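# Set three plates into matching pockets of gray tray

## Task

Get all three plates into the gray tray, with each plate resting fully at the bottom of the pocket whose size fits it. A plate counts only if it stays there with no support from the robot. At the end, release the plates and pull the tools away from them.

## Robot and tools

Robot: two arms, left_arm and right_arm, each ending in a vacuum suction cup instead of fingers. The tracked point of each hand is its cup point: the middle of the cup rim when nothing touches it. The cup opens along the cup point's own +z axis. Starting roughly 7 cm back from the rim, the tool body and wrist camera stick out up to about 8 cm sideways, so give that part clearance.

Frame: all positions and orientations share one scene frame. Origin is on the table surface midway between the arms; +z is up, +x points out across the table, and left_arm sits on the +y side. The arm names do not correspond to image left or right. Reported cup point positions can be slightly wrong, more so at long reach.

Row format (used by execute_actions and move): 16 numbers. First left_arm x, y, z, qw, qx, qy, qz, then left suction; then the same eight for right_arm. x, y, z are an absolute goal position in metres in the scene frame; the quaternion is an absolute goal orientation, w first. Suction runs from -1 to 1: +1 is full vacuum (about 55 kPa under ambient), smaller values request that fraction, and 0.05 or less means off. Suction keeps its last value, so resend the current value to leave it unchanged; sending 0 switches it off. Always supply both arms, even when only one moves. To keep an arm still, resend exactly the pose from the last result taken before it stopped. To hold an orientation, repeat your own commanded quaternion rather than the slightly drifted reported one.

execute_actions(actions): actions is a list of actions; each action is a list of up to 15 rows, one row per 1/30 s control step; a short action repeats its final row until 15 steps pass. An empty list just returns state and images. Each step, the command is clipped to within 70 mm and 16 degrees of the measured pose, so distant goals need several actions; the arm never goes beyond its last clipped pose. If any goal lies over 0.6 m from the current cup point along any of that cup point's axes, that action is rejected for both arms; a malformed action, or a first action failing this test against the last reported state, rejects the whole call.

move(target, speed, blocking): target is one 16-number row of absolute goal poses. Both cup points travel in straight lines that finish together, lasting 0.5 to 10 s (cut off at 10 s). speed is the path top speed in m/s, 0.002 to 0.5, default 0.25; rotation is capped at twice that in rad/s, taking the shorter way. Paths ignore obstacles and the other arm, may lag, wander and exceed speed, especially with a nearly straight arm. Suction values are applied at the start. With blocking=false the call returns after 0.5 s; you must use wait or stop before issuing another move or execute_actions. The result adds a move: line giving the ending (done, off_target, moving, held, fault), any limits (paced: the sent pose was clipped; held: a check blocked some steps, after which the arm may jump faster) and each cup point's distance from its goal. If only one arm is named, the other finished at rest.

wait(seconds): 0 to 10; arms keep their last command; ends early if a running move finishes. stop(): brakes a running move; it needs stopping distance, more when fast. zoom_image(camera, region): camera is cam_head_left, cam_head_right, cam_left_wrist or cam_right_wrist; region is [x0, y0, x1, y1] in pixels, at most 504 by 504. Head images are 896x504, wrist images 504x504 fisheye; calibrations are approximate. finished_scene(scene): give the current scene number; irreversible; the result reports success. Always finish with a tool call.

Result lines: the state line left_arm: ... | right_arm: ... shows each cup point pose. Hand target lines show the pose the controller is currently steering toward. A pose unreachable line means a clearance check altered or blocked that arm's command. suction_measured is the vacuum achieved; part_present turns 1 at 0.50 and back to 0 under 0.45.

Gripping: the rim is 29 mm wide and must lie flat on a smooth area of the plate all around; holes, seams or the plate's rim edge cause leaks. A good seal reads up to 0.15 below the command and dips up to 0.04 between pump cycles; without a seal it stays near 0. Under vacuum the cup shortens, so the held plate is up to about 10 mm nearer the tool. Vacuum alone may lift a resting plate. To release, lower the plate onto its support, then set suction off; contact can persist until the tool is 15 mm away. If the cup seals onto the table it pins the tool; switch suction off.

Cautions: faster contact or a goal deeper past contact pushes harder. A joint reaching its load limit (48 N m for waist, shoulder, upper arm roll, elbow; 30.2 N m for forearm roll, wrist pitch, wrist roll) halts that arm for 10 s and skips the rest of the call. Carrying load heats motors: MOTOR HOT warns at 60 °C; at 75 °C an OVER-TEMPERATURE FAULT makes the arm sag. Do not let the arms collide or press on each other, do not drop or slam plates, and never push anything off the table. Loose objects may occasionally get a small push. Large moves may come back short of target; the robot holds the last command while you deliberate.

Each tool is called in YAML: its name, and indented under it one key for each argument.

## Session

execute_actions:
  actions: []

Scene clock: 0.00 s.
left_arm: end_effector_position=(+0.4965, +0.3271, +0.2067) suction_measured=0.01 part_present=0 end_effector_quat_wxyz=(-0.000, -0.229, +0.974, -0.001) | right_arm: end_effector_position=(+0.3957, -0.3616, +0.2058) suction_measured=0.01 part_present=0 end_effector_quat_wxyz=(-0.002, +0.259, +0.966, -0.002)
Joint positions: left_arm=[-0.053  0.435  0.003  1.655  0.001  1.052 -2.674] | right_arm=[-0.054  0.434 -0.002  1.659  0.003  1.053  2.562]
Joint velocities: left_arm=[-0.001 -0.    -0.001 -0.     0.    -0.     0.   ] | right_arm=[ 0.    -0.     0.    -0.    -0.     0.002  0.   ]
Motor temperatures (°C, as the motors report them): left_arm=[29 29 24 24 30 33 35] | right_arm=[28 27 24 26 32 31 34]
Hand target (left_arm): +0.497, +0.327, +0.207; -0.000, -0.229, +0.974, -0.001
Hand target (right_arm): +0.396, -0.362, +0.206; -0.002, +0.259, +0.966, -0.002
camera_calibration (this result's frames):
cam_left_wrist: T_world_to_cam=[[0.422089, -0.906232, -0.0241958, 0.103512], [-0.849614, -0.404746, 0.338137, 0.498476], [-0.316223, -0.122167, -0.940786, 0.489516], [0, 0, 0, 1]] pos_world=[0.534617, 0.355364, 0.294481]
cam_right_wrist: T_world_to_cam=[[-0.463014, -0.885803, 0.0311736, -0.142034], [-0.815736, 0.439619, 0.375911, 0.413448], [-0.346688, 0.148623, -0.926131, 0.481298], [0, 0, 0, 1]] pos_world=[0.438361, -0.379105, 0.294753]

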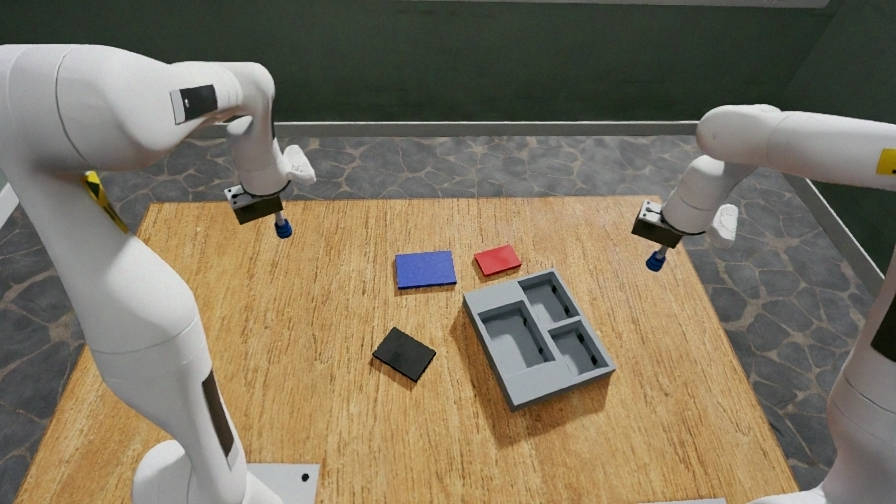

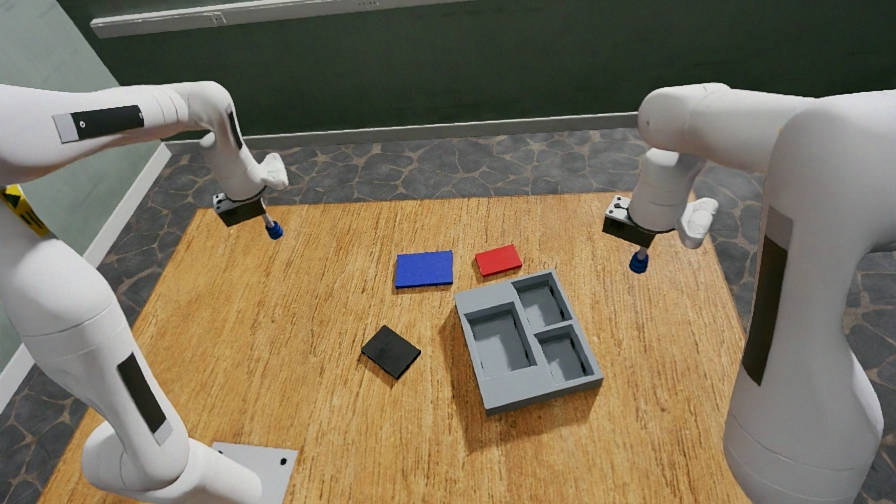

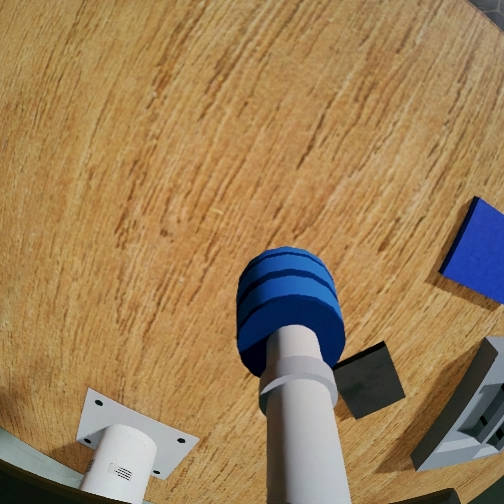

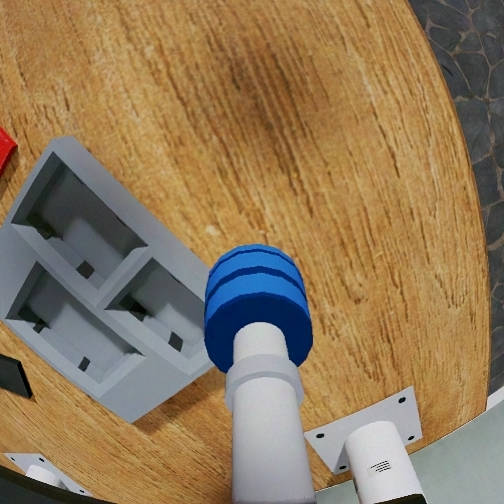

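zoom_image:
  camera: "cam_head_left"
  region: [455, 255, 625, 425]

zoom_image:
  camera: "cam_head_left"
  region: [385, 200, 535, 350]

zoom_image:
  camera: "cam_head_left"
  region: [360, 310, 450, 400]

Region (455, 255, 625, 425) of cam_head_left's 896x504 image, scaled by 2.965, with more detail than that image has.

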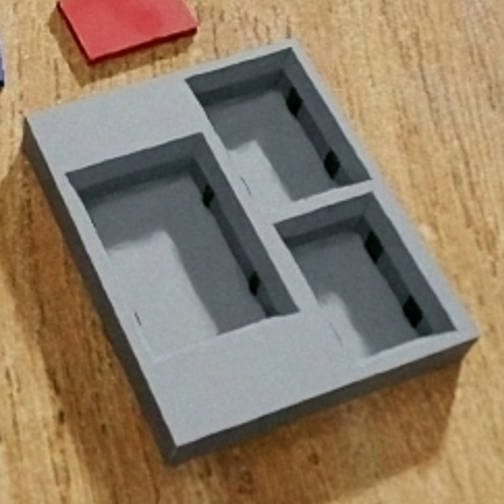

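Region (385, 200, 535, 350) of cam_head_left's 896x504 image, scaled by 3.360, with more detail than that image has.

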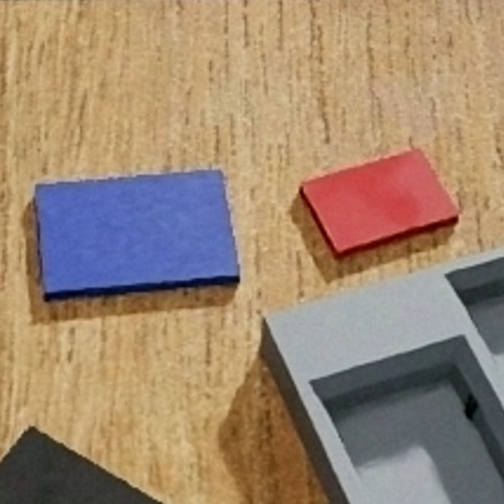

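Region (360, 310, 450, 400) of cam_head_left's 896x504 image, scaled by 5.600, with more detail than that image has.

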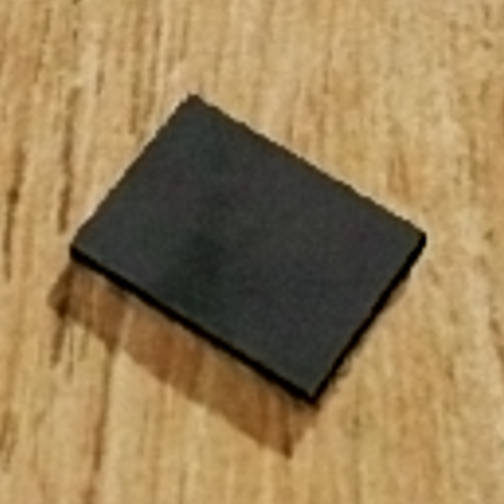

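zoom_image:
  camera: "cam_head_left"
  region: [625, 225, 685, 285]

zoom_image:
  camera: "cam_right_wrist"
  region: [0, 120, 240, 360]

zoom_image:
  camera: "cam_left_wrist"
  region: [320, 180, 504, 430]

zoom_image:
  camera: "cam_head_left"
  region: [200, 130, 330, 260]

Region (625, 225, 685, 285) of cam_head_left's 896x504 image, scaled by 8.400, with more detail than that image has.

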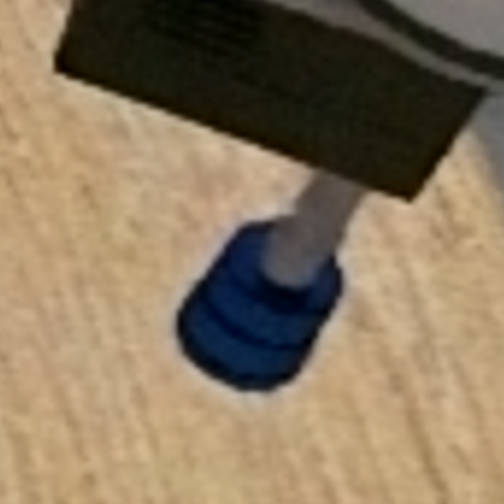

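Region (0, 120, 240, 360) of cam_right_wrist's 504x504 image, scaled by 2.100, with more detail than that image has.

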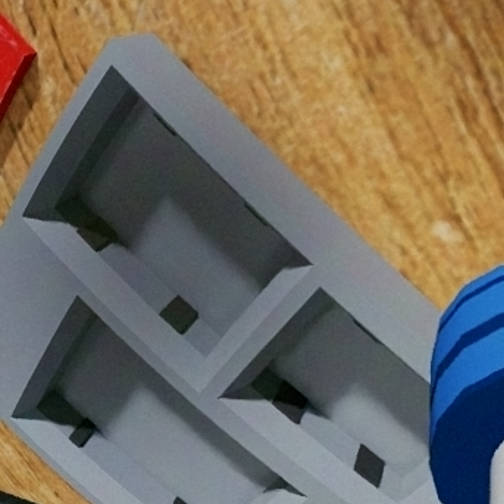

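Region (320, 180, 504, 430) of cam_left_wrist's 504x504 image, scaled by 2.016, with more detail than that image has; it fills the left 371 columns of this view, and the rest is white.

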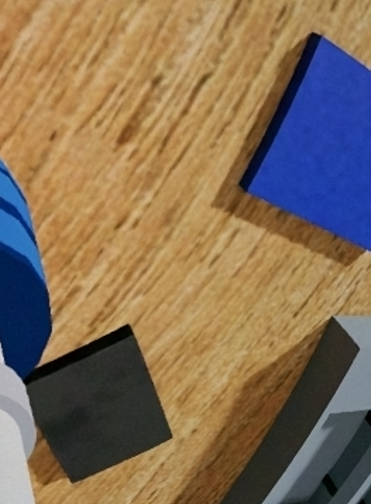

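Region (200, 130, 330, 260) of cam_head_left's 896x504 image, scaled by 3.877, with more detail than that image has.

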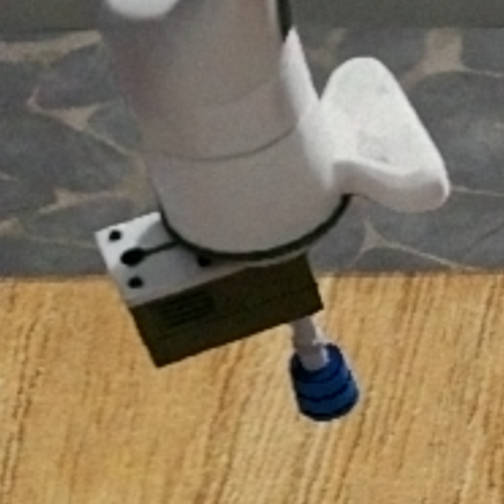

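execute_actions:
  actions:
    - [[0.4963,0.3268,0.2067,0,-0.2284,0.9736,0,0,0.3960,-0.3612,0.2058,0,0.2582,0.9661,0,0],[0.4955,0.3258,0.2065,0,-0.2260,0.9741,0,0,0.3967,-0.3601,0.2056,0,0.2563,0.9666,0,0],[0.4943,0.3241,0.2062,0,-0.2220,0.9750,0,0,0.3981,-0.3582,0.2053,0,0.2531,0.9674,0,0],[0.4926,0.3217,0.2055,0,-0.2164,0.9763,0,0,0.3999,-0.3556,0.2046,0,0.2488,0.9686,0,0],[0.4904,0.3188,0.2044,0,-0.2093,0.9779,0,0,0.4022,-0.3523,0.2035,0,0.2432,0.9700,0,0],[0.4878,0.3152,0.2028,0,-0.2006,0.9797,0,0,0.4050,-0.3483,0.2019,0,0.2365,0.9716,0,0],[0.4847,0.3110,0.2008,0,-0.1905,0.9817,0,0,0.4082,-0.3437,0.1999,0,0.2286,0.9735,0,0],[0.4813,0.3062,0.1981,0,-0.1790,0.9838,0,0,0.4120,-0.3383,0.1972,0,0.2196,0.9756,0,0],[0.4774,0.3009,0.1950,0,-0.1662,0.9861,0,0,0.4161,-0.3324,0.1941,0,0.2095,0.9778,0,0],[0.4731,0.2950,0.1913,0,-0.1521,0.9884,0,0,0.4206,-0.3259,0.1903,0,0.1985,0.9801,0,0],[0.4685,0.2887,0.1869,0,-0.1368,0.9906,0,0,0.4256,-0.3189,0.1860,0,0.1865,0.9825,0,0],[0.4636,0.2819,0.1821,0,-0.1203,0.9927,0,0,0.4308,-0.3114,0.1811,0,0.1737,0.9848,0,0],[0.4584,0.2748,0.1766,0,-0.1029,0.9947,0,0,0.4364,-0.3034,0.1757,0,0.1601,0.9871,0,0],[0.4530,0.2673,0.1707,0,-0.0846,0.9964,0,0,0.4422,-0.2951,0.1698,0,0.1457,0.9893,0,0],[0.4473,0.2595,0.1643,0,-0.0656,0.9978,0,0,0.4483,-0.2864,0.1633,0,0.1308,0.9914,0,0]]
    - [[0.4414,0.2514,0.1574,0,-0.0458,0.9989,0,0,0.4545,-0.2774,0.1565,0,0.1153,0.9933,0,0],[0.4354,0.2431,0.1501,0,-0.0256,0.9997,0,0,0.4610,-0.2682,0.1492,0,0.0994,0.9950,0,0],[0.4292,0.2347,0.1425,0,-0.0049,1,0,0,0.4675,-0.2589,0.1416,0,0.0832,0.9965,0,0],[0.4230,0.2261,0.1346,0,0.0160,0.9999,0,0,0.4742,-0.2494,0.1337,0,0.0667,0.9978,0,0],[0.4168,0.2176,0.1265,0,0.0371,0.9993,0,0,0.4809,-0.2398,0.1255,0,0.0502,0.9987,0,0],[0.4105,0.2090,0.1182,0,0.0581,0.9983,0,0,0.4875,-0.2302,0.1173,0,0.0336,0.9994,0,0],[0.4043,0.2004,0.1098,0,0.0790,0.9969,0,0,0.4942,-0.2207,0.1089,0,0.0171,0.9999,0,0],[0.3981,0.1920,0.1014,0,0.0996,0.9950,0,0,0.5007,-0.2114,0.1004,0,0.0008,1,0,0],[0.3921,0.1837,0.0930,0,0.1197,0.9928,0,0,0.5072,-0.2022,0.0920,0,-0.0152,0.9999,0,0],[0.3862,0.1756,0.0847,0,0.1393,0.9902,0,0,0.5134,-0.1932,0.0838,0,-0.0308,0.9995,0,0],[0.3805,0.1678,0.0766,0,0.1583,0.9874,0,0,0.5195,-0.1845,0.0756,0,-0.0459,0.9989,0,0],[0.3751,0.1603,0.0687,0,0.1764,0.9843,0,0,0.5253,-0.1762,0.0677,0,-0.0604,0.9982,0,0],[0.3699,0.1532,0.0611,0,0.1936,0.9811,0,0,0.5309,-0.1682,0.0601,0,-0.0741,0.9972,0,0],[0.3650,0.1464,0.0538,0,0.2098,0.9777,0,0,0.5361,-0.1607,0.0528,0,-0.0872,0.9962,0,0],[0.3604,0.1401,0.0469,0,0.2249,0.9744,0,0,0.5411,-0.1537,0.0460,0,-0.0993,0.9951,0,0]]
    - [[0.3561,0.1342,0.0405,0,0.2388,0.9711,0,0,0.5456,-0.1472,0.0395,0,-0.1105,0.9939,0,0],[0.3522,0.1289,0.0346,0,0.2514,0.9679,0,0,0.5497,-0.1413,0.0336,0,-0.1207,0.9927,0,0],[0.3488,0.1241,0.0291,0,0.2628,0.9649,0,0,0.5535,-0.1359,0.0282,0,-0.1299,0.9915,0,0],[0.3457,0.1199,0.0243,0,0.2727,0.9621,0,0,0.5567,-0.1313,0.0233,0,-0.1379,0.9904,0,0],[0.3431,0.1163,0.0204,0,0.2812,0.9597,0,0,0.5595,-0.1273,0.0195,0,-0.1448,0.9895,0,0],[0.3409,0.1134,0.0172,0,0.2882,0.9576,0,0,0.5618,-0.1240,0.0162,0,-0.1505,0.9886,0,0],[0.3392,0.1110,0.0146,0,0.2936,0.9559,0,0,0.5636,-0.1214,0.0136,0,-0.1549,0.9879,0,0],[0.3380,0.1094,0.0124,0,0.2975,0.9547,0,0,0.5650,-0.1195,0.0114,0,-0.1582,0.9874,0,0],[0.3372,0.1083,0.0105,0,0.2999,0.9540,0,0,0.5657,-0.1184,0.0095,0,-0.1601,0.9871,0,0],[0.3370,0.1080,0.0089,0,0.3007,0.9537,0,1,0.5660,-0.1180,0.0079,0,-0.1607,0.9870,0,1],[0.3370,0.1080,0.0075,0,0.3007,0.9537,0,1,0.5660,-0.1180,0.0065,0,-0.1607,0.9870,0,1],[0.3370,0.1080,0.0063,0,0.3007,0.9537,0,1,0.5660,-0.1180,0.0053,0,-0.1607,0.9870,0,1],[0.3370,0.1080,0.0054,0,0.3007,0.9537,0,1,0.5660,-0.1180,0.0044,0,-0.1607,0.9870,0,1],[0.3370,0.1080,0.0048,0,0.3007,0.9537,0,1,0.5660,-0.1180,0.0038,0,-0.1607,0.9870,0,1],[0.3370,0.1080,0.0045,0,0.3007,0.9537,0,1,0.5660,-0.1180,0.0035,0,-0.1607,0.9870,0,1]]

Scene clock: 121.50 s.
left_arm: end_effector_position=(+0.3375, +0.1098, +0.0089) suction_measured=0.05 part_present=0 end_effector_quat_wxyz=(-0.001, +0.298, +0.955, -0.002) | right_arm: end_effector_position=(+0.5615, -0.1221, +0.0111) suction_measured=0.01 part_present=0 end_effector_quat_wxyz=(+0.009, -0.156, +0.988, +0.002)
Joint positions: left_arm=[ 0.454  0.706  0.17   2.092 -0.299  0.366 -2.825] | right_arm=[-0.343  1.124 -0.17   0.955  0.177  1.057  2.955]
Joint velocities: left_arm=[ 0.141  0.119 -0.123  0.004 -0.079 -0.151  0.088] | right_arm=[-0.055  0.317 -0.013 -0.513  0.005  0.291  0.128]
Motor temperatures (°C, as the motors report them): left_arm=[29 29 24 24 30 33 35] | right_arm=[28 28 24 26 32 31 34]
Hand target (left_arm): +0.336, +0.108, +0.005; -0.001, +0.301, +0.954, -0.000
Hand target (right_arm): +0.565, -0.119, +0.003; +0.002, -0.160, +0.987, +0.000
Off the commanded pose (left_arm): 0.005 m, 0 deg.
Off the commanded pose (right_arm): 0.010 m, 1 deg.
camera_calibration (this result's frames):
cam_left_wrist: T_world_to_cam=[[-0.589153, -0.807713, -0.0223395, 0.299382], [-0.764787, 0.548493, 0.338018, 0.20897], [-0.260769, 0.216229, -0.940874, 0.170795], [0, 0, 0, 1]] pos_world=[0.380737, 0.090265, 0.0967486]
cam_right_wrist: T_world_to_cam=[[0.347894, -0.937133, 0.0274237, -0.308662], [-0.879088, -0.3159, 0.356948, 0.460169], [-0.325845, -0.148288, -0.933721, 0.275031], [0, 0, 0, 1]] pos_world=[0.601527, -0.103106, 0.10101]

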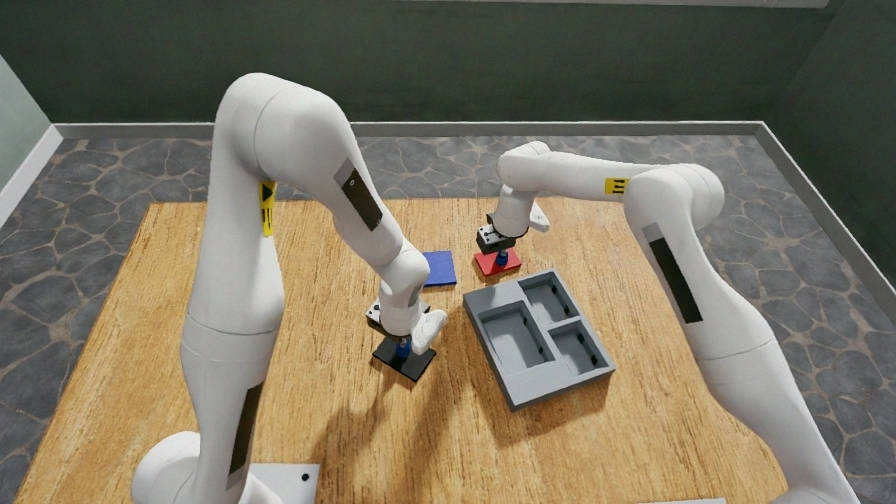

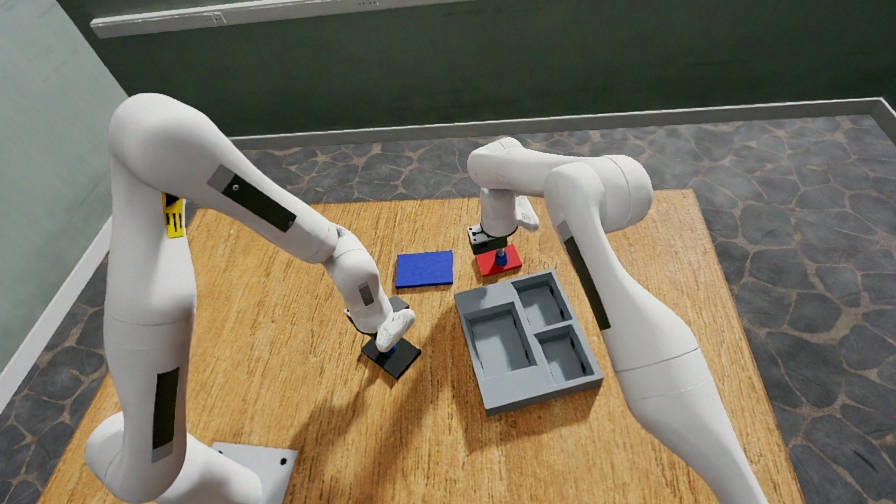

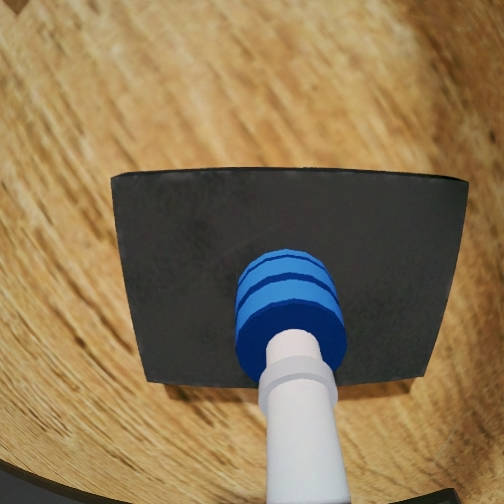

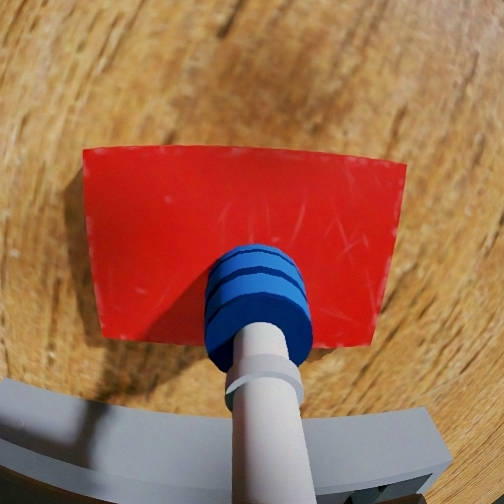

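wait:
  seconds: 0

Scene clock: 127.73 s.
left_arm: end_effector_position=(+0.3363, +0.1082, +0.0045) suction_measured=0.96 part_present=1 end_effector_quat_wxyz=(-0.001, +0.301, +0.954, -0.000) | right_arm: end_effector_position=(+0.5653, -0.1186, +0.0034) suction_measured=1.00 part_present=1 end_effector_quat_wxyz=(+0.002, -0.160, +0.987, +0.000)
Joint positions: left_arm=[ 0.468  0.717  0.161  2.092 -0.305  0.355 -2.819] | right_arm=[-0.348  1.157 -0.171  0.903  0.177  1.089  2.966]
Joint velocities: left_arm=[-0.001 -0.     0.     0.    -0.    -0.    -0.001] | right_arm=[-0.    -0.     0.     0.    -0.    -0.002 -0.001]
Motor temperatures (°C, as the motors report them): left_arm=[29 29 24 24 30 33 35] | right_arm=[28 28 24 26 32 31 34]
Hand target (left_arm): +0.336, +0.108, +0.005; -0.001, +0.301, +0.954, -0.000
Hand target (right_arm): +0.565, -0.119, +0.003; +0.002, -0.160, +0.987, +0.000
Off the commanded pose (left_arm): 0.001 m, 0 deg.
Off the commanded pose (right_arm): 0.001 m, 0 deg.
camera_calibration (this result's frames):
cam_left_wrist: T_world_to_cam=[[-0.593836, -0.804187, -0.0253368, 0.298466], [-0.762115, 0.552114, 0.338157, 0.209134], [-0.257953, 0.220119, -0.940748, 0.165313], [0, 0, 0, 1]] pos_world=[0.379267, 0.0881684, 0.0923601]
cam_right_wrist: T_world_to_cam=[[0.356575, -0.933865, 0.0274039, -0.310922], [-0.871695, -0.321997, 0.369413, 0.462389], [-0.336158, -0.155611, -0.928861, 0.274508], [0, 0, 0, 1]] pos_world=[0.606207, -0.0987541, 0.0926879]

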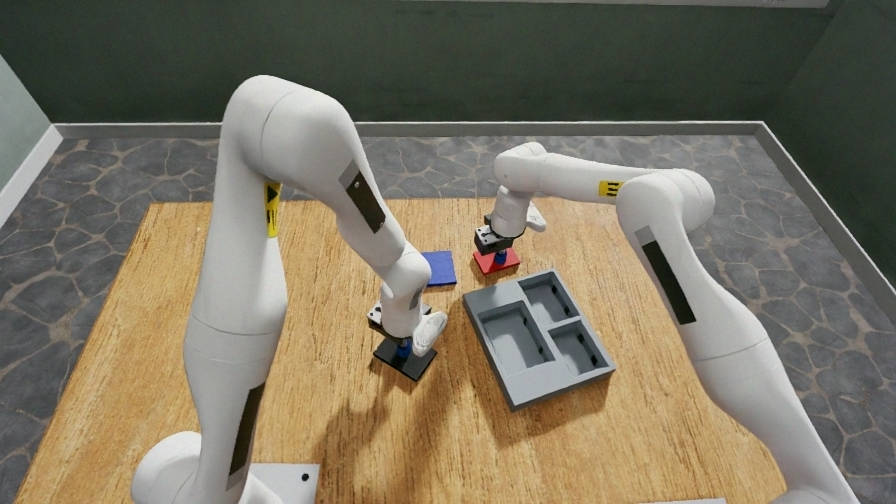

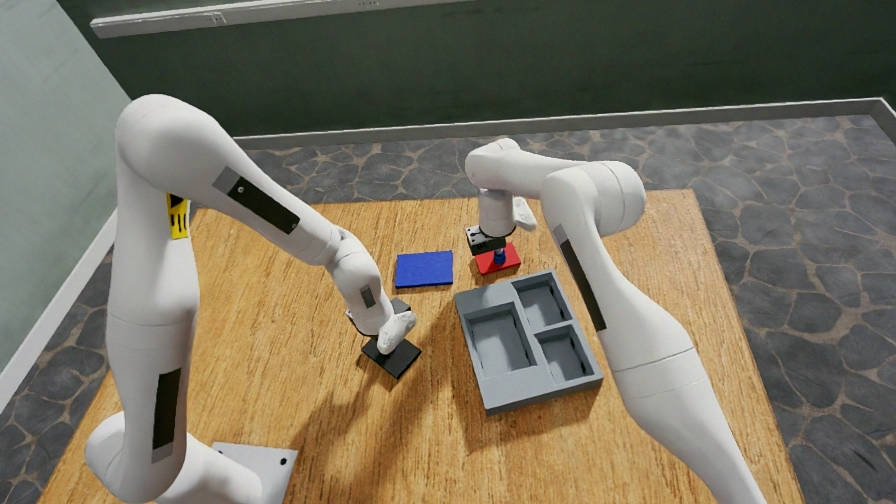

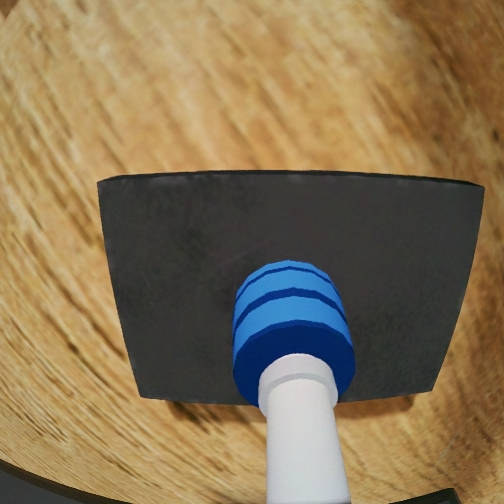

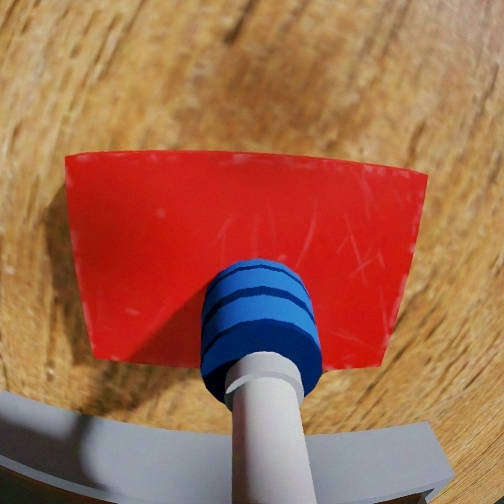

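zoom_image:
  camera: "cam_left_wrist"
  region: [80, 160, 130, 210]

zoom_image:
  camera: "cam_left_wrist"
  region: [454, 165, 504, 215]

zoom_image:
  camera: "cam_left_wrist"
  region: [115, 370, 165, 420]

zoom_image:
  camera: "cam_left_wrist"
  region: [405, 365, 455, 415]

Region (80, 160, 130, 210) of cam_left_wrist's 504x504 image, scaled by 10.080, with more detail than that image has.

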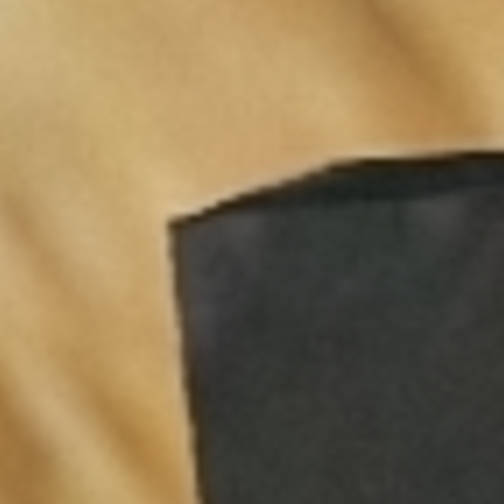

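Region (454, 165, 504, 215) of cam_left_wrist's 504x504 image, scaled by 10.080, with more detail than that image has.

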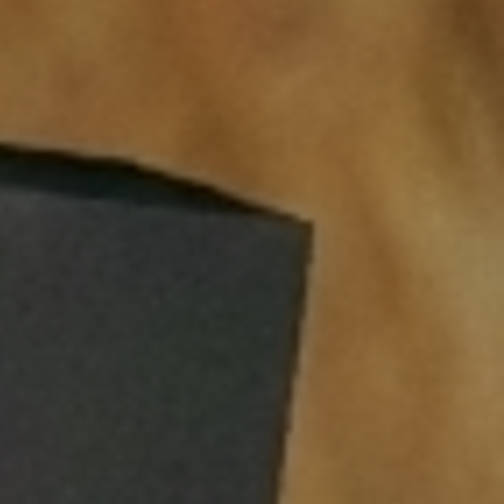

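Region (115, 370, 165, 420) of cam_left_wrist's 504x504 image, scaled by 10.080, with more detail than that image has.

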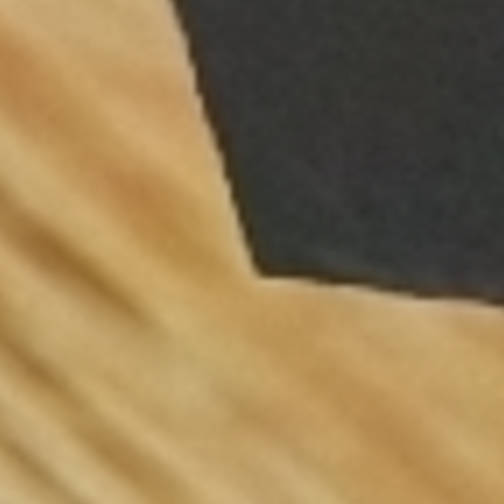

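Region (405, 365, 455, 415) of cam_left_wrist's 504x504 image, scaled by 10.080, with more detail than that image has.

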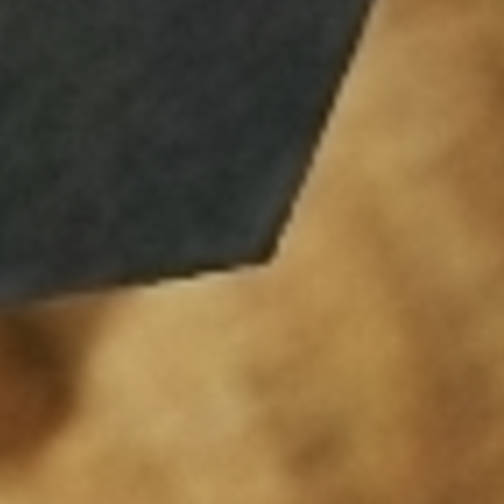

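execute_actions:
  actions:
    - [[0.3363,0.1082,0.0046,0,0.3007,0.9537,0,1,0.5653,-0.1186,0.0035,0,-0.1607,0.9870,0,1],[0.3363,0.1082,0.0051,0,0.3007,0.9537,0,1,0.5653,-0.1186,0.0042,0,-0.1607,0.9870,0,1],[0.3363,0.1082,0.0065,0,0.3007,0.9537,0,1,0.5653,-0.1186,0.0058,0,-0.1607,0.9870,0,1],[0.3364,0.1079,0.0087,0,0.3010,0.9536,0,1,0.5651,-0.1188,0.0085,0,-0.1602,0.9871,0,1],[0.3366,0.1071,0.0120,0,0.3018,0.9534,0,1,0.5646,-0.1196,0.0124,0,-0.1585,0.9874,0,1],[0.3371,0.1058,0.0161,0,0.3031,0.9530,0,1,0.5637,-0.1208,0.0174,0,-0.1556,0.9878,0,1],[0.3377,0.1040,0.0211,0,0.3049,0.9524,0,1,0.5624,-0.1225,0.0233,0,-0.1516,0.9884,0,1],[0.3385,0.1016,0.0265,0,0.3073,0.9516,0,1,0.5608,-0.1247,0.0298,0,-0.1465,0.9892,0,1],[0.3394,0.0987,0.0323,0,0.3101,0.9507,0,1,0.5588,-0.1274,0.0367,0,-0.1403,0.9901,0,1],[0.3405,0.0954,0.0380,0,0.3135,0.9496,0,1,0.5565,-0.1305,0.0436,0,-0.1330,0.9911,0,1],[0.3418,0.0915,0.0434,0,0.3173,0.9483,0,1,0.5539,-0.1341,0.0501,0,-0.1247,0.9922,0,1],[0.3432,0.0872,0.0484,0,0.3216,0.9469,0,1,0.5509,-0.1381,0.0560,0,-0.1153,0.9933,0,1],[0.3447,0.0824,0.0525,0,0.3263,0.9453,0,1,0.5476,-0.1426,0.0610,0,-0.1049,0.9945,0,1],[0.3464,0.0771,0.0558,0,0.3315,0.9435,0,1,0.5440,-0.1474,0.0649,0,-0.0935,0.9956,0,1],[0.3483,0.0715,0.0580,0,0.3371,0.9415,0,1,0.5401,-0.1527,0.0676,0,-0.0812,0.9967,0,1]]
    - [[0.3503,0.0654,0.0594,0,0.3430,0.9393,0,1,0.5360,-0.1583,0.0692,0,-0.0680,0.9977,0,1],[0.3524,0.0589,0.0599,0,0.3494,0.9370,0,1,0.5315,-0.1643,0.0699,0,-0.0539,0.9985,0,1],[0.3546,0.0521,0.06,0,0.3561,0.9345,0,1,0.5268,-0.1706,0.07,0,-0.0391,0.9992,0,1],[0.3569,0.0450,0.06,0,0.3630,0.9318,0,1,0.5219,-0.1773,0.07,0,-0.0235,0.9997,0,1],[0.3594,0.0375,0.06,0,0.3703,0.9289,0,1,0.5168,-0.1842,0.07,0,-0.0071,1,0,1],[0.3619,0.0297,0.06,0,0.3778,0.9259,0,1,0.5115,-0.1915,0.07,0,0.0098,1,0,1],[0.3645,0.0217,0.06,0,0.3856,0.9227,0,1,0.5060,-0.1989,0.07,0,0.0274,0.9996,0,1],[0.3673,0.0134,0.06,0,0.3936,0.9193,0,1,0.5003,-0.2066,0.07,0,0.0454,0.9990,0,1],[0.3700,0.0049,0.06,0,0.4017,0.9158,0,1,0.4945,-0.2145,0.07,0,0.0639,0.9980,0,1],[0.3729,-0.0038,0.06,0,0.4100,0.9121,0,1,0.4885,-0.2225,0.07,0,0.0827,0.9966,0,1],[0.3757,-0.0126,0.06,0,0.4184,0.9083,0,1,0.4825,-0.2307,0.07,0,0.1019,0.9948,0,1],[0.3787,-0.0215,0.06,0,0.4268,0.9043,0,1,0.4763,-0.2390,0.07,0,0.1213,0.9926,0,1],[0.3816,-0.0306,0.06,0,0.4354,0.9003,0,1,0.4701,-0.2474,0.07,0,0.1408,0.9900,0,1],[0.3846,-0.0397,0.06,0,0.4439,0.8961,0,1,0.4639,-0.2558,0.07,0,0.1605,0.9870,0,1],[0.3876,-0.0488,0.06,0,0.4524,0.8918,0,1,0.4577,-0.2643,0.07,0,0.1801,0.9837,0,1]]
    - [[0.3905,-0.0579,0.06,0,0.4609,0.8874,0,1,0.4514,-0.2728,0.07,0,0.1996,0.9799,0,1],[0.3935,-0.0670,0.06,0,0.4693,0.8830,0,1,0.4452,-0.2812,0.07,0,0.2191,0.9757,0,1],[0.3964,-0.0761,0.06,0,0.4777,0.8786,0,1,0.4390,-0.2896,0.07,0,0.2382,0.9712,0,1],[0.3994,-0.0850,0.06,0,0.4858,0.8741,0,1,0.4328,-0.2979,0.07,0,0.2571,0.9664,0,1],[0.4022,-0.0938,0.06,0,0.4939,0.8695,0,1,0.4268,-0.3061,0.07,0,0.2757,0.9612,0,1],[0.4051,-0.1025,0.06,0,0.5017,0.8650,0,1,0.4208,-0.3141,0.07,0,0.2938,0.9559,0,1],[0.4078,-0.1110,0.06,0,0.5094,0.8605,0,1,0.4150,-0.3220,0.07,0,0.3115,0.9503,0,1],[0.4106,-0.1193,0.06,0,0.5168,0.8561,0,1,0.4093,-0.3297,0.07,0,0.3286,0.9445,0,1],[0.4132,-0.1273,0.06,0,0.5240,0.8517,0,1,0.4038,-0.3372,0.07,0,0.3451,0.9386,0,1],[0.4157,-0.1351,0.06,0,0.5309,0.8474,0,1,0.3985,-0.3444,0.07,0,0.3610,0.9326,0,1],[0.4182,-0.1426,0.06,0,0.5375,0.8433,0,1,0.3934,-0.3513,0.07,0,0.3761,0.9266,0,1],[0.4205,-0.1497,0.06,0,0.5438,0.8392,0,1,0.3885,-0.3580,0.07,0,0.3906,0.9206,0,1],[0.4227,-0.1565,0.06,0,0.5498,0.8353,0,1,0.3838,-0.3643,0.07,0,0.4042,0.9147,0,1],[0.4248,-0.1630,0.06,0,0.5554,0.8316,0,1,0.3793,-0.3703,0.07,0,0.4171,0.9089,0,1],[0.4268,-0.1691,0.06,0,0.5606,0.8281,0,1,0.3752,-0.3759,0.07,0,0.4291,0.9033,0,1]]
    - [[0.4287,-0.1747,0.06,0,0.5655,0.8247,0,1,0.3713,-0.3812,0.07,0,0.4402,0.8979,0,1],[0.4304,-0.1800,0.06,0,0.5700,0.8216,0,1,0.3677,-0.3860,0.07,0,0.4504,0.8928,0,1],[0.4319,-0.1848,0.06,0,0.5742,0.8187,0,1,0.3644,-0.3905,0.07,0,0.4597,0.8881,0,1],[0.4333,-0.1891,0.0598,0,0.5779,0.8161,0,1,0.3614,-0.3945,0.07,0,0.4681,0.8837,0,1],[0.4346,-0.1930,0.0592,0,0.5811,0.8138,0,1,0.3588,-0.3981,0.07,0,0.4756,0.8797,0,1],[0.4357,-0.1963,0.0582,0,0.5840,0.8118,0,1,0.3565,-0.4012,0.07,0,0.4820,0.8762,0,1],[0.4366,-0.1992,0.0570,0,0.5864,0.8100,0,1,0.3545,-0.4039,0.07,0,0.4875,0.8731,0,1],[0.4374,-0.2016,0.0555,0,0.5884,0.8086,0,1,0.3529,-0.4061,0.07,0,0.4920,0.8706,0,1],[0.4380,-0.2034,0.0540,0,0.5900,0.8074,0,1,0.3516,-0.4078,0.07,0,0.4955,0.8686,0,1],[0.4385,-0.2047,0.0525,0,0.5911,0.8066,0,1,0.3507,-0.4090,0.07,0,0.4980,0.8672,0,1],[0.4387,-0.2055,0.0510,0,0.5918,0.8061,0,1,0.3502,-0.4098,0.07,0,0.4995,0.8663,0,1],[0.4388,-0.2058,0.0498,0,0.5920,0.8059,0,1,0.35,-0.41,0.07,0,0.5,0.866,0,1],[0.4388,-0.2058,0.0488,0,0.5920,0.8059,0,1,0.35,-0.41,0.07,0,0.5,0.866,0,1],[0.4388,-0.2058,0.0482,0,0.5920,0.8059,0,1,0.35,-0.41,0.07,0,0.5,0.866,0,1],[0.4388,-0.2058,0.0480,0,0.5920,0.8059,0,1,0.35,-0.41,0.07,0,0.5,0.866,0,1]]

Scene clock: 234.83 s.
left_arm: end_effector_position=(+0.4363, -0.1997, +0.0529) suction_measured=0.96 part_present=1 end_effector_quat_wxyz=(+0.012, +0.587, +0.809, -0.004) | right_arm: end_effector_position=(+0.3504, -0.4083, +0.0695) suction_measured=0.99 part_present=1 end_effector_quat_wxyz=(-0.001, +0.498, +0.867, -0.000)
Joint positions: left_arm=[ 0.729  1.139  0.4    0.841 -0.389  1.194 -3.296] | right_arm=[-0.012  0.588  0.096  1.972 -0.097  0.588  2.25 ]
Joint velocities: left_arm=[ 0.109  0.31   0.023 -0.609 -0.019  0.397 -0.201] | right_arm=[ 0.03  -0.023  0.011  0.038 -0.02  -0.028 -0.001]
Motor temperatures (°C, as the motors report them): left_arm=[29 29 24 24 30 33 35] | right_arm=[28 31 24 26 32 31 34]
Hand target (left_arm): +0.438, -0.205, +0.048; +0.003, +0.591, +0.806, -0.002
Hand target (right_arm): +0.350, -0.410, +0.070; -0.000, +0.500, +0.866, +0.000
Off the commanded pose (left_arm): 0.008 m, 2 deg.
Off the commanded pose (right_arm): 0.002 m, 0 deg.
camera_calibration (this result's frames):
cam_left_wrist: T_world_to_cam=[[-0.957519, -0.286426, -0.0334178, 0.374036], [-0.282091, 0.906311, 0.314683, 0.301574], [-0.0598465, 0.310742, -0.948608, 0.23648], [0, 0, 0, 1]] pos_world=[0.45737, -0.23967, 0.141926]
cam_right_wrist: T_world_to_cam=[[-0.840389, -0.541205, 0.029047, 0.0729788], [-0.492698, 0.7852, 0.375113, 0.476262], [-0.22582, 0.300929, -0.926524, 0.36619], [0, 0, 0, 1]] pos_world=[0.378677, -0.444662, 0.158512]

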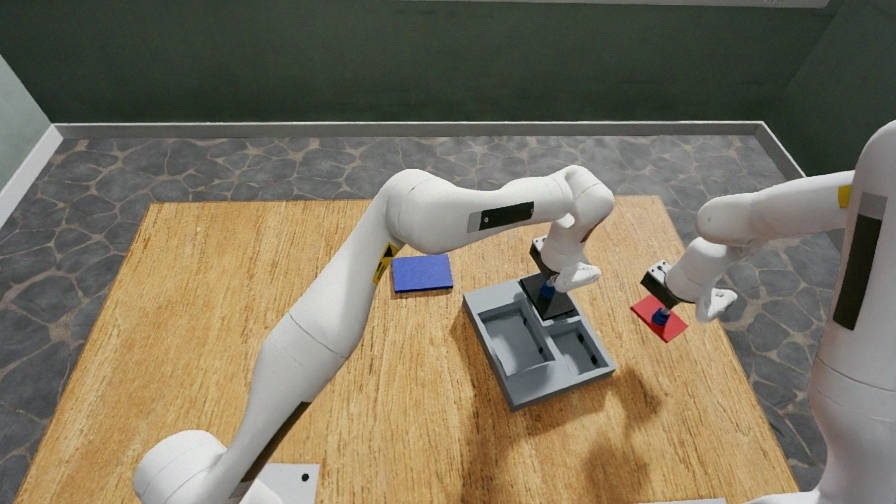

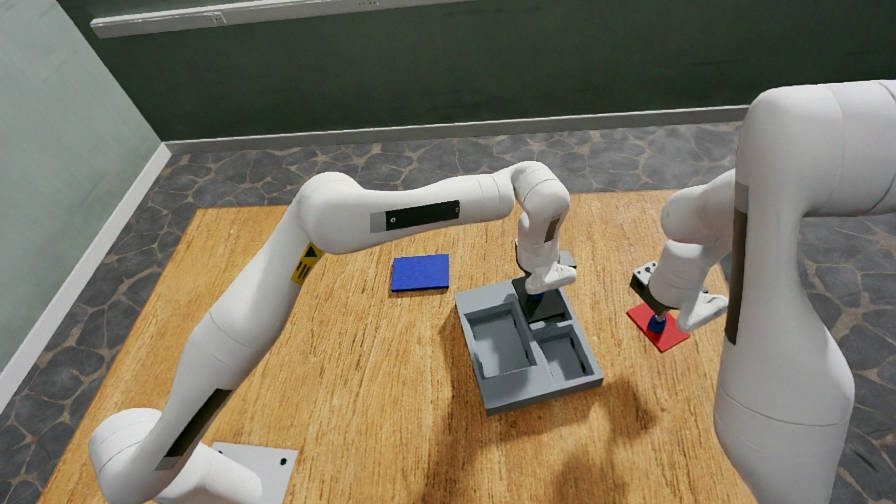

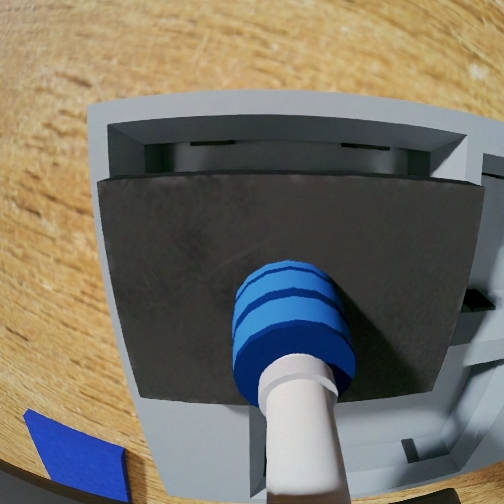

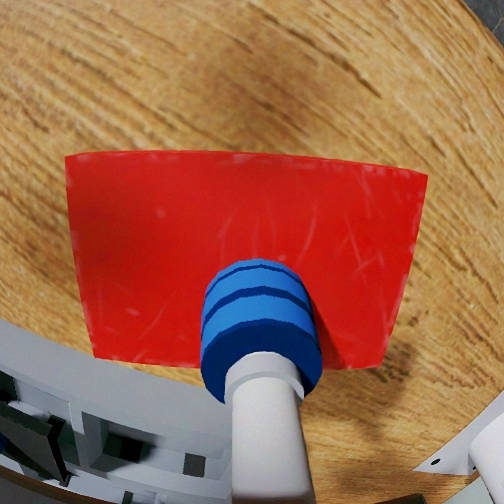

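The blue plate got nudged by about 4 px, so I'll re-measure it.

wait:
  seconds: 0

zoom_image:
  camera: "cam_left_wrist"
  region: [70, 110, 150, 190]

zoom_image:
  camera: "cam_left_wrist"
  region: [424, 115, 504, 195]

zoom_image:
  camera: "cam_head_right"
  region: [380, 235, 460, 315]

zoom_image:
  camera: "cam_head_left"
  region: [380, 235, 460, 315]

Scene clock: 245.20 s.
left_arm: end_effector_position=(+0.4381, -0.2046, +0.0477) suction_measured=0.96 part_present=1 end_effector_quat_wxyz=(+0.003, +0.591, +0.806, -0.002) | right_arm: end_effector_position=(+0.3499, -0.4097, +0.0701) suction_measured=0.99 part_present=1 end_effector_quat_wxyz=(-0.000, +0.500, +0.866, +0.000)
Joint positions: left_arm=[ 0.742  1.176  0.402  0.771 -0.39   1.241 -3.317] | right_arm=[-0.009  0.586  0.097  1.975 -0.098  0.586  2.25 ]
Joint velocities: left_arm=[ 0.     0.     0.001 -0.     0.    -0.002  0.001] | right_arm=[ 0.     0.    -0.     0.     0.    -0.001 -0.001]
Motor temperatures (°C, as the motors report them): left_arm=[29 29 24 24 30 33 35] | right_arm=[28 31 24 26 32 31 34]
Hand target (left_arm): +0.438, -0.205, +0.048; +0.003, +0.591, +0.806, -0.002
Hand target (right_arm): +0.350, -0.410, +0.070; -0.000, +0.500, +0.866, +0.000
Off the commanded pose (left_arm): 0.001 m, 0 deg.
Off the commanded pose (right_arm): 0.000 m, 0 deg.
camera_calibration (this result's frames):
cam_left_wrist: T_world_to_cam=[[-0.960661, -0.276311, -0.0279768, 0.377305], [-0.269773, 0.90448, 0.330363, 0.301589], [-0.0659784, 0.324914, -0.943439, 0.238547], [0, 0, 0, 1]] pos_world=[0.459561, -0.246034, 0.135977]
cam_right_wrist: T_world_to_cam=[[-0.843287, -0.536778, 0.0271458, 0.0746984], [-0.489305, 0.787641, 0.374435, 0.476695], [-0.22237, 0.302474, -0.926856, 0.366469], [0, 0, 0, 1]] pos_world=[0.377733, -0.446215, 0.159145]

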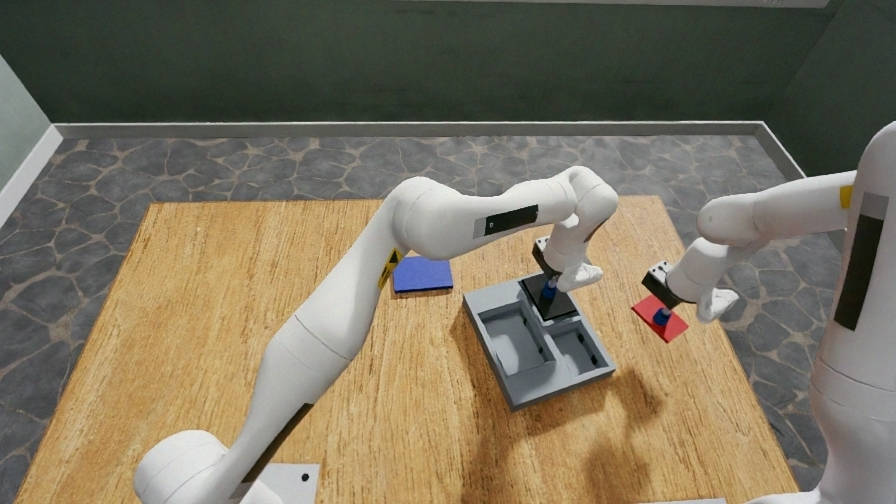

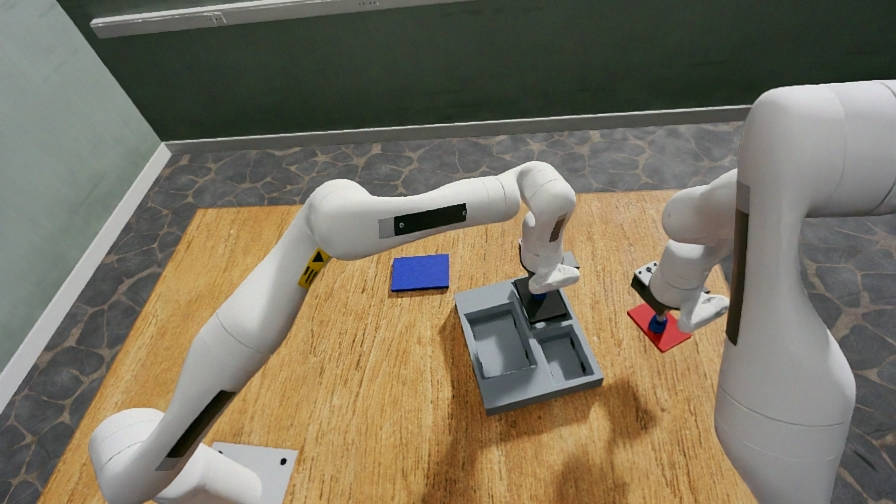

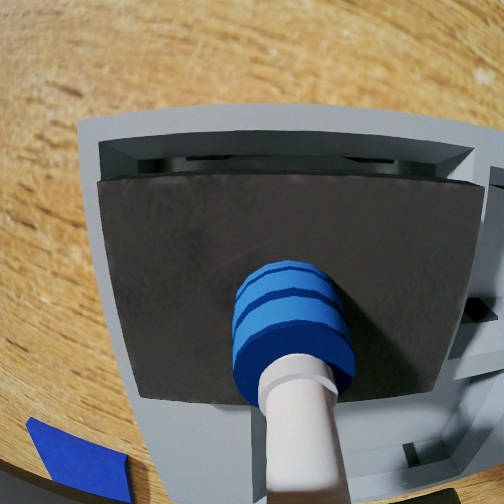

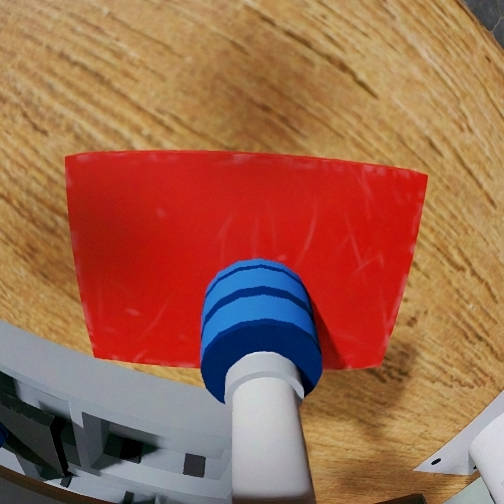

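Region (70, 110, 150, 190) of cam_left_wrist's 504x504 image, scaled by 6.300, with more detail than that image has.

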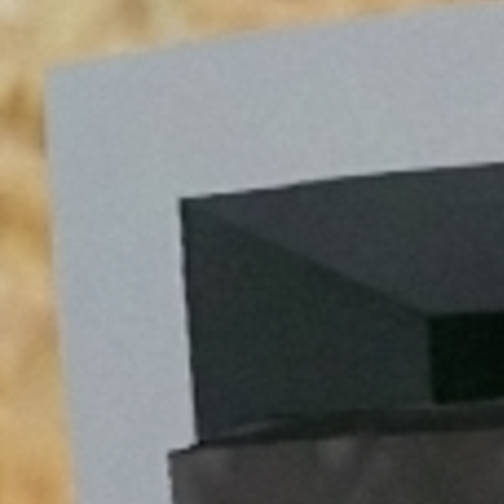

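Region (424, 115, 504, 195) of cam_left_wrist's 504x504 image, scaled by 6.300, with more detail than that image has.

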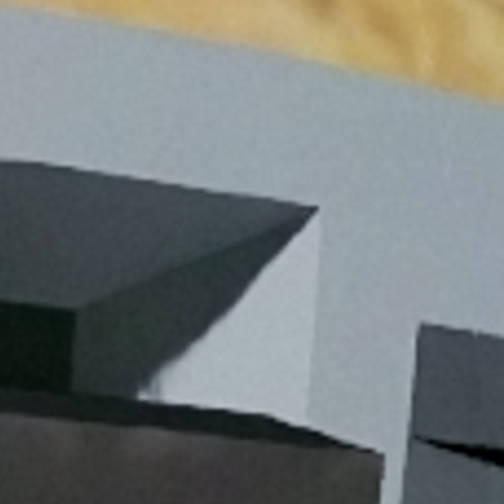

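Region (380, 235, 460, 315) of cam_head_right's 896x504 image, scaled by 6.300, with more detail than that image has.

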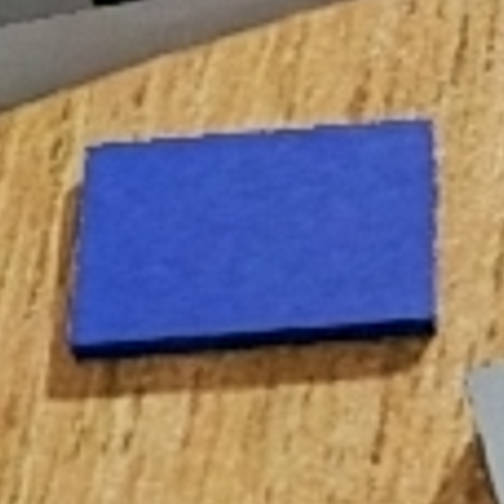

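Region (380, 235, 460, 315) of cam_head_left's 896x504 image, scaled by 6.300, with more detail than that image has.

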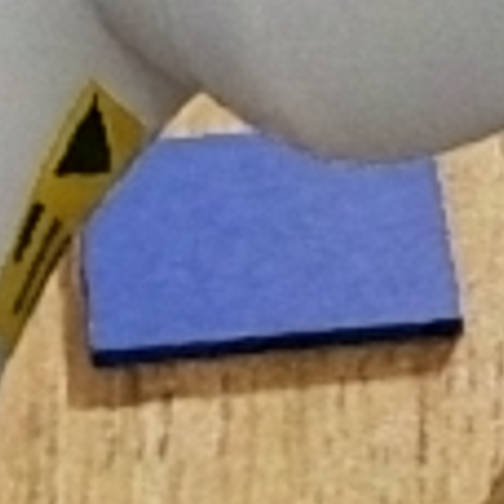

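zoom_image:
  camera: "cam_right_wrist"
  region: [45, 135, 95, 185]

zoom_image:
  camera: "cam_right_wrist"
  region: [400, 150, 450, 200]

zoom_image:
  camera: "cam_right_wrist"
  region: [70, 330, 120, 380]

zoom_image:
  camera: "cam_right_wrist"
  region: [355, 340, 405, 390]

Region (45, 135, 95, 185) of cam_right_wrist's 504x504 image, scaled by 10.080, with more detail than that image has.

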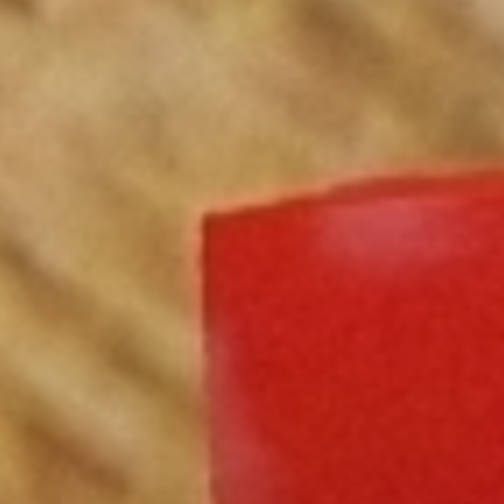

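Region (400, 150, 450, 200) of cam_right_wrist's 504x504 image, scaled by 10.080, with more detail than that image has.

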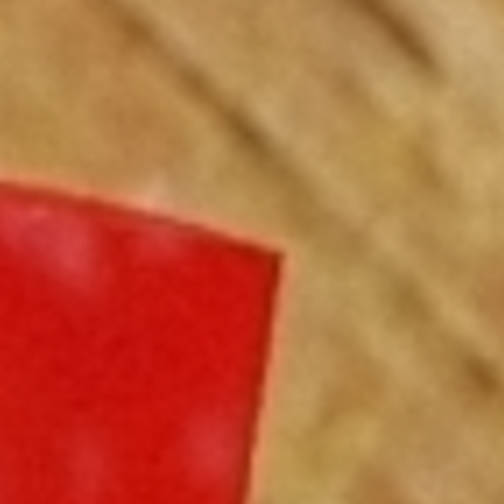

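Region (70, 330, 120, 380) of cam_right_wrist's 504x504 image, scaled by 10.080, with more detail than that image has.

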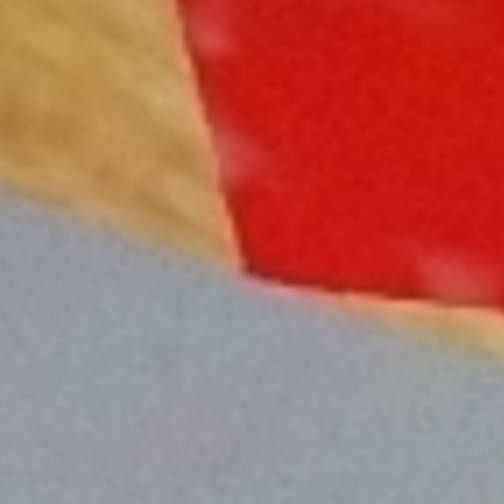

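Region (355, 340, 405, 390) of cam_right_wrist's 504x504 image, scaled by 10.080, with more detail than that image has.

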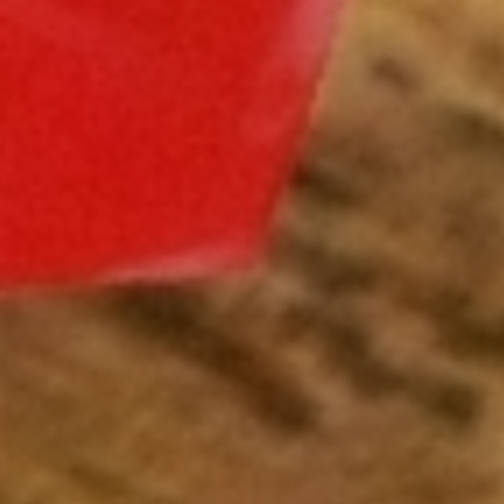

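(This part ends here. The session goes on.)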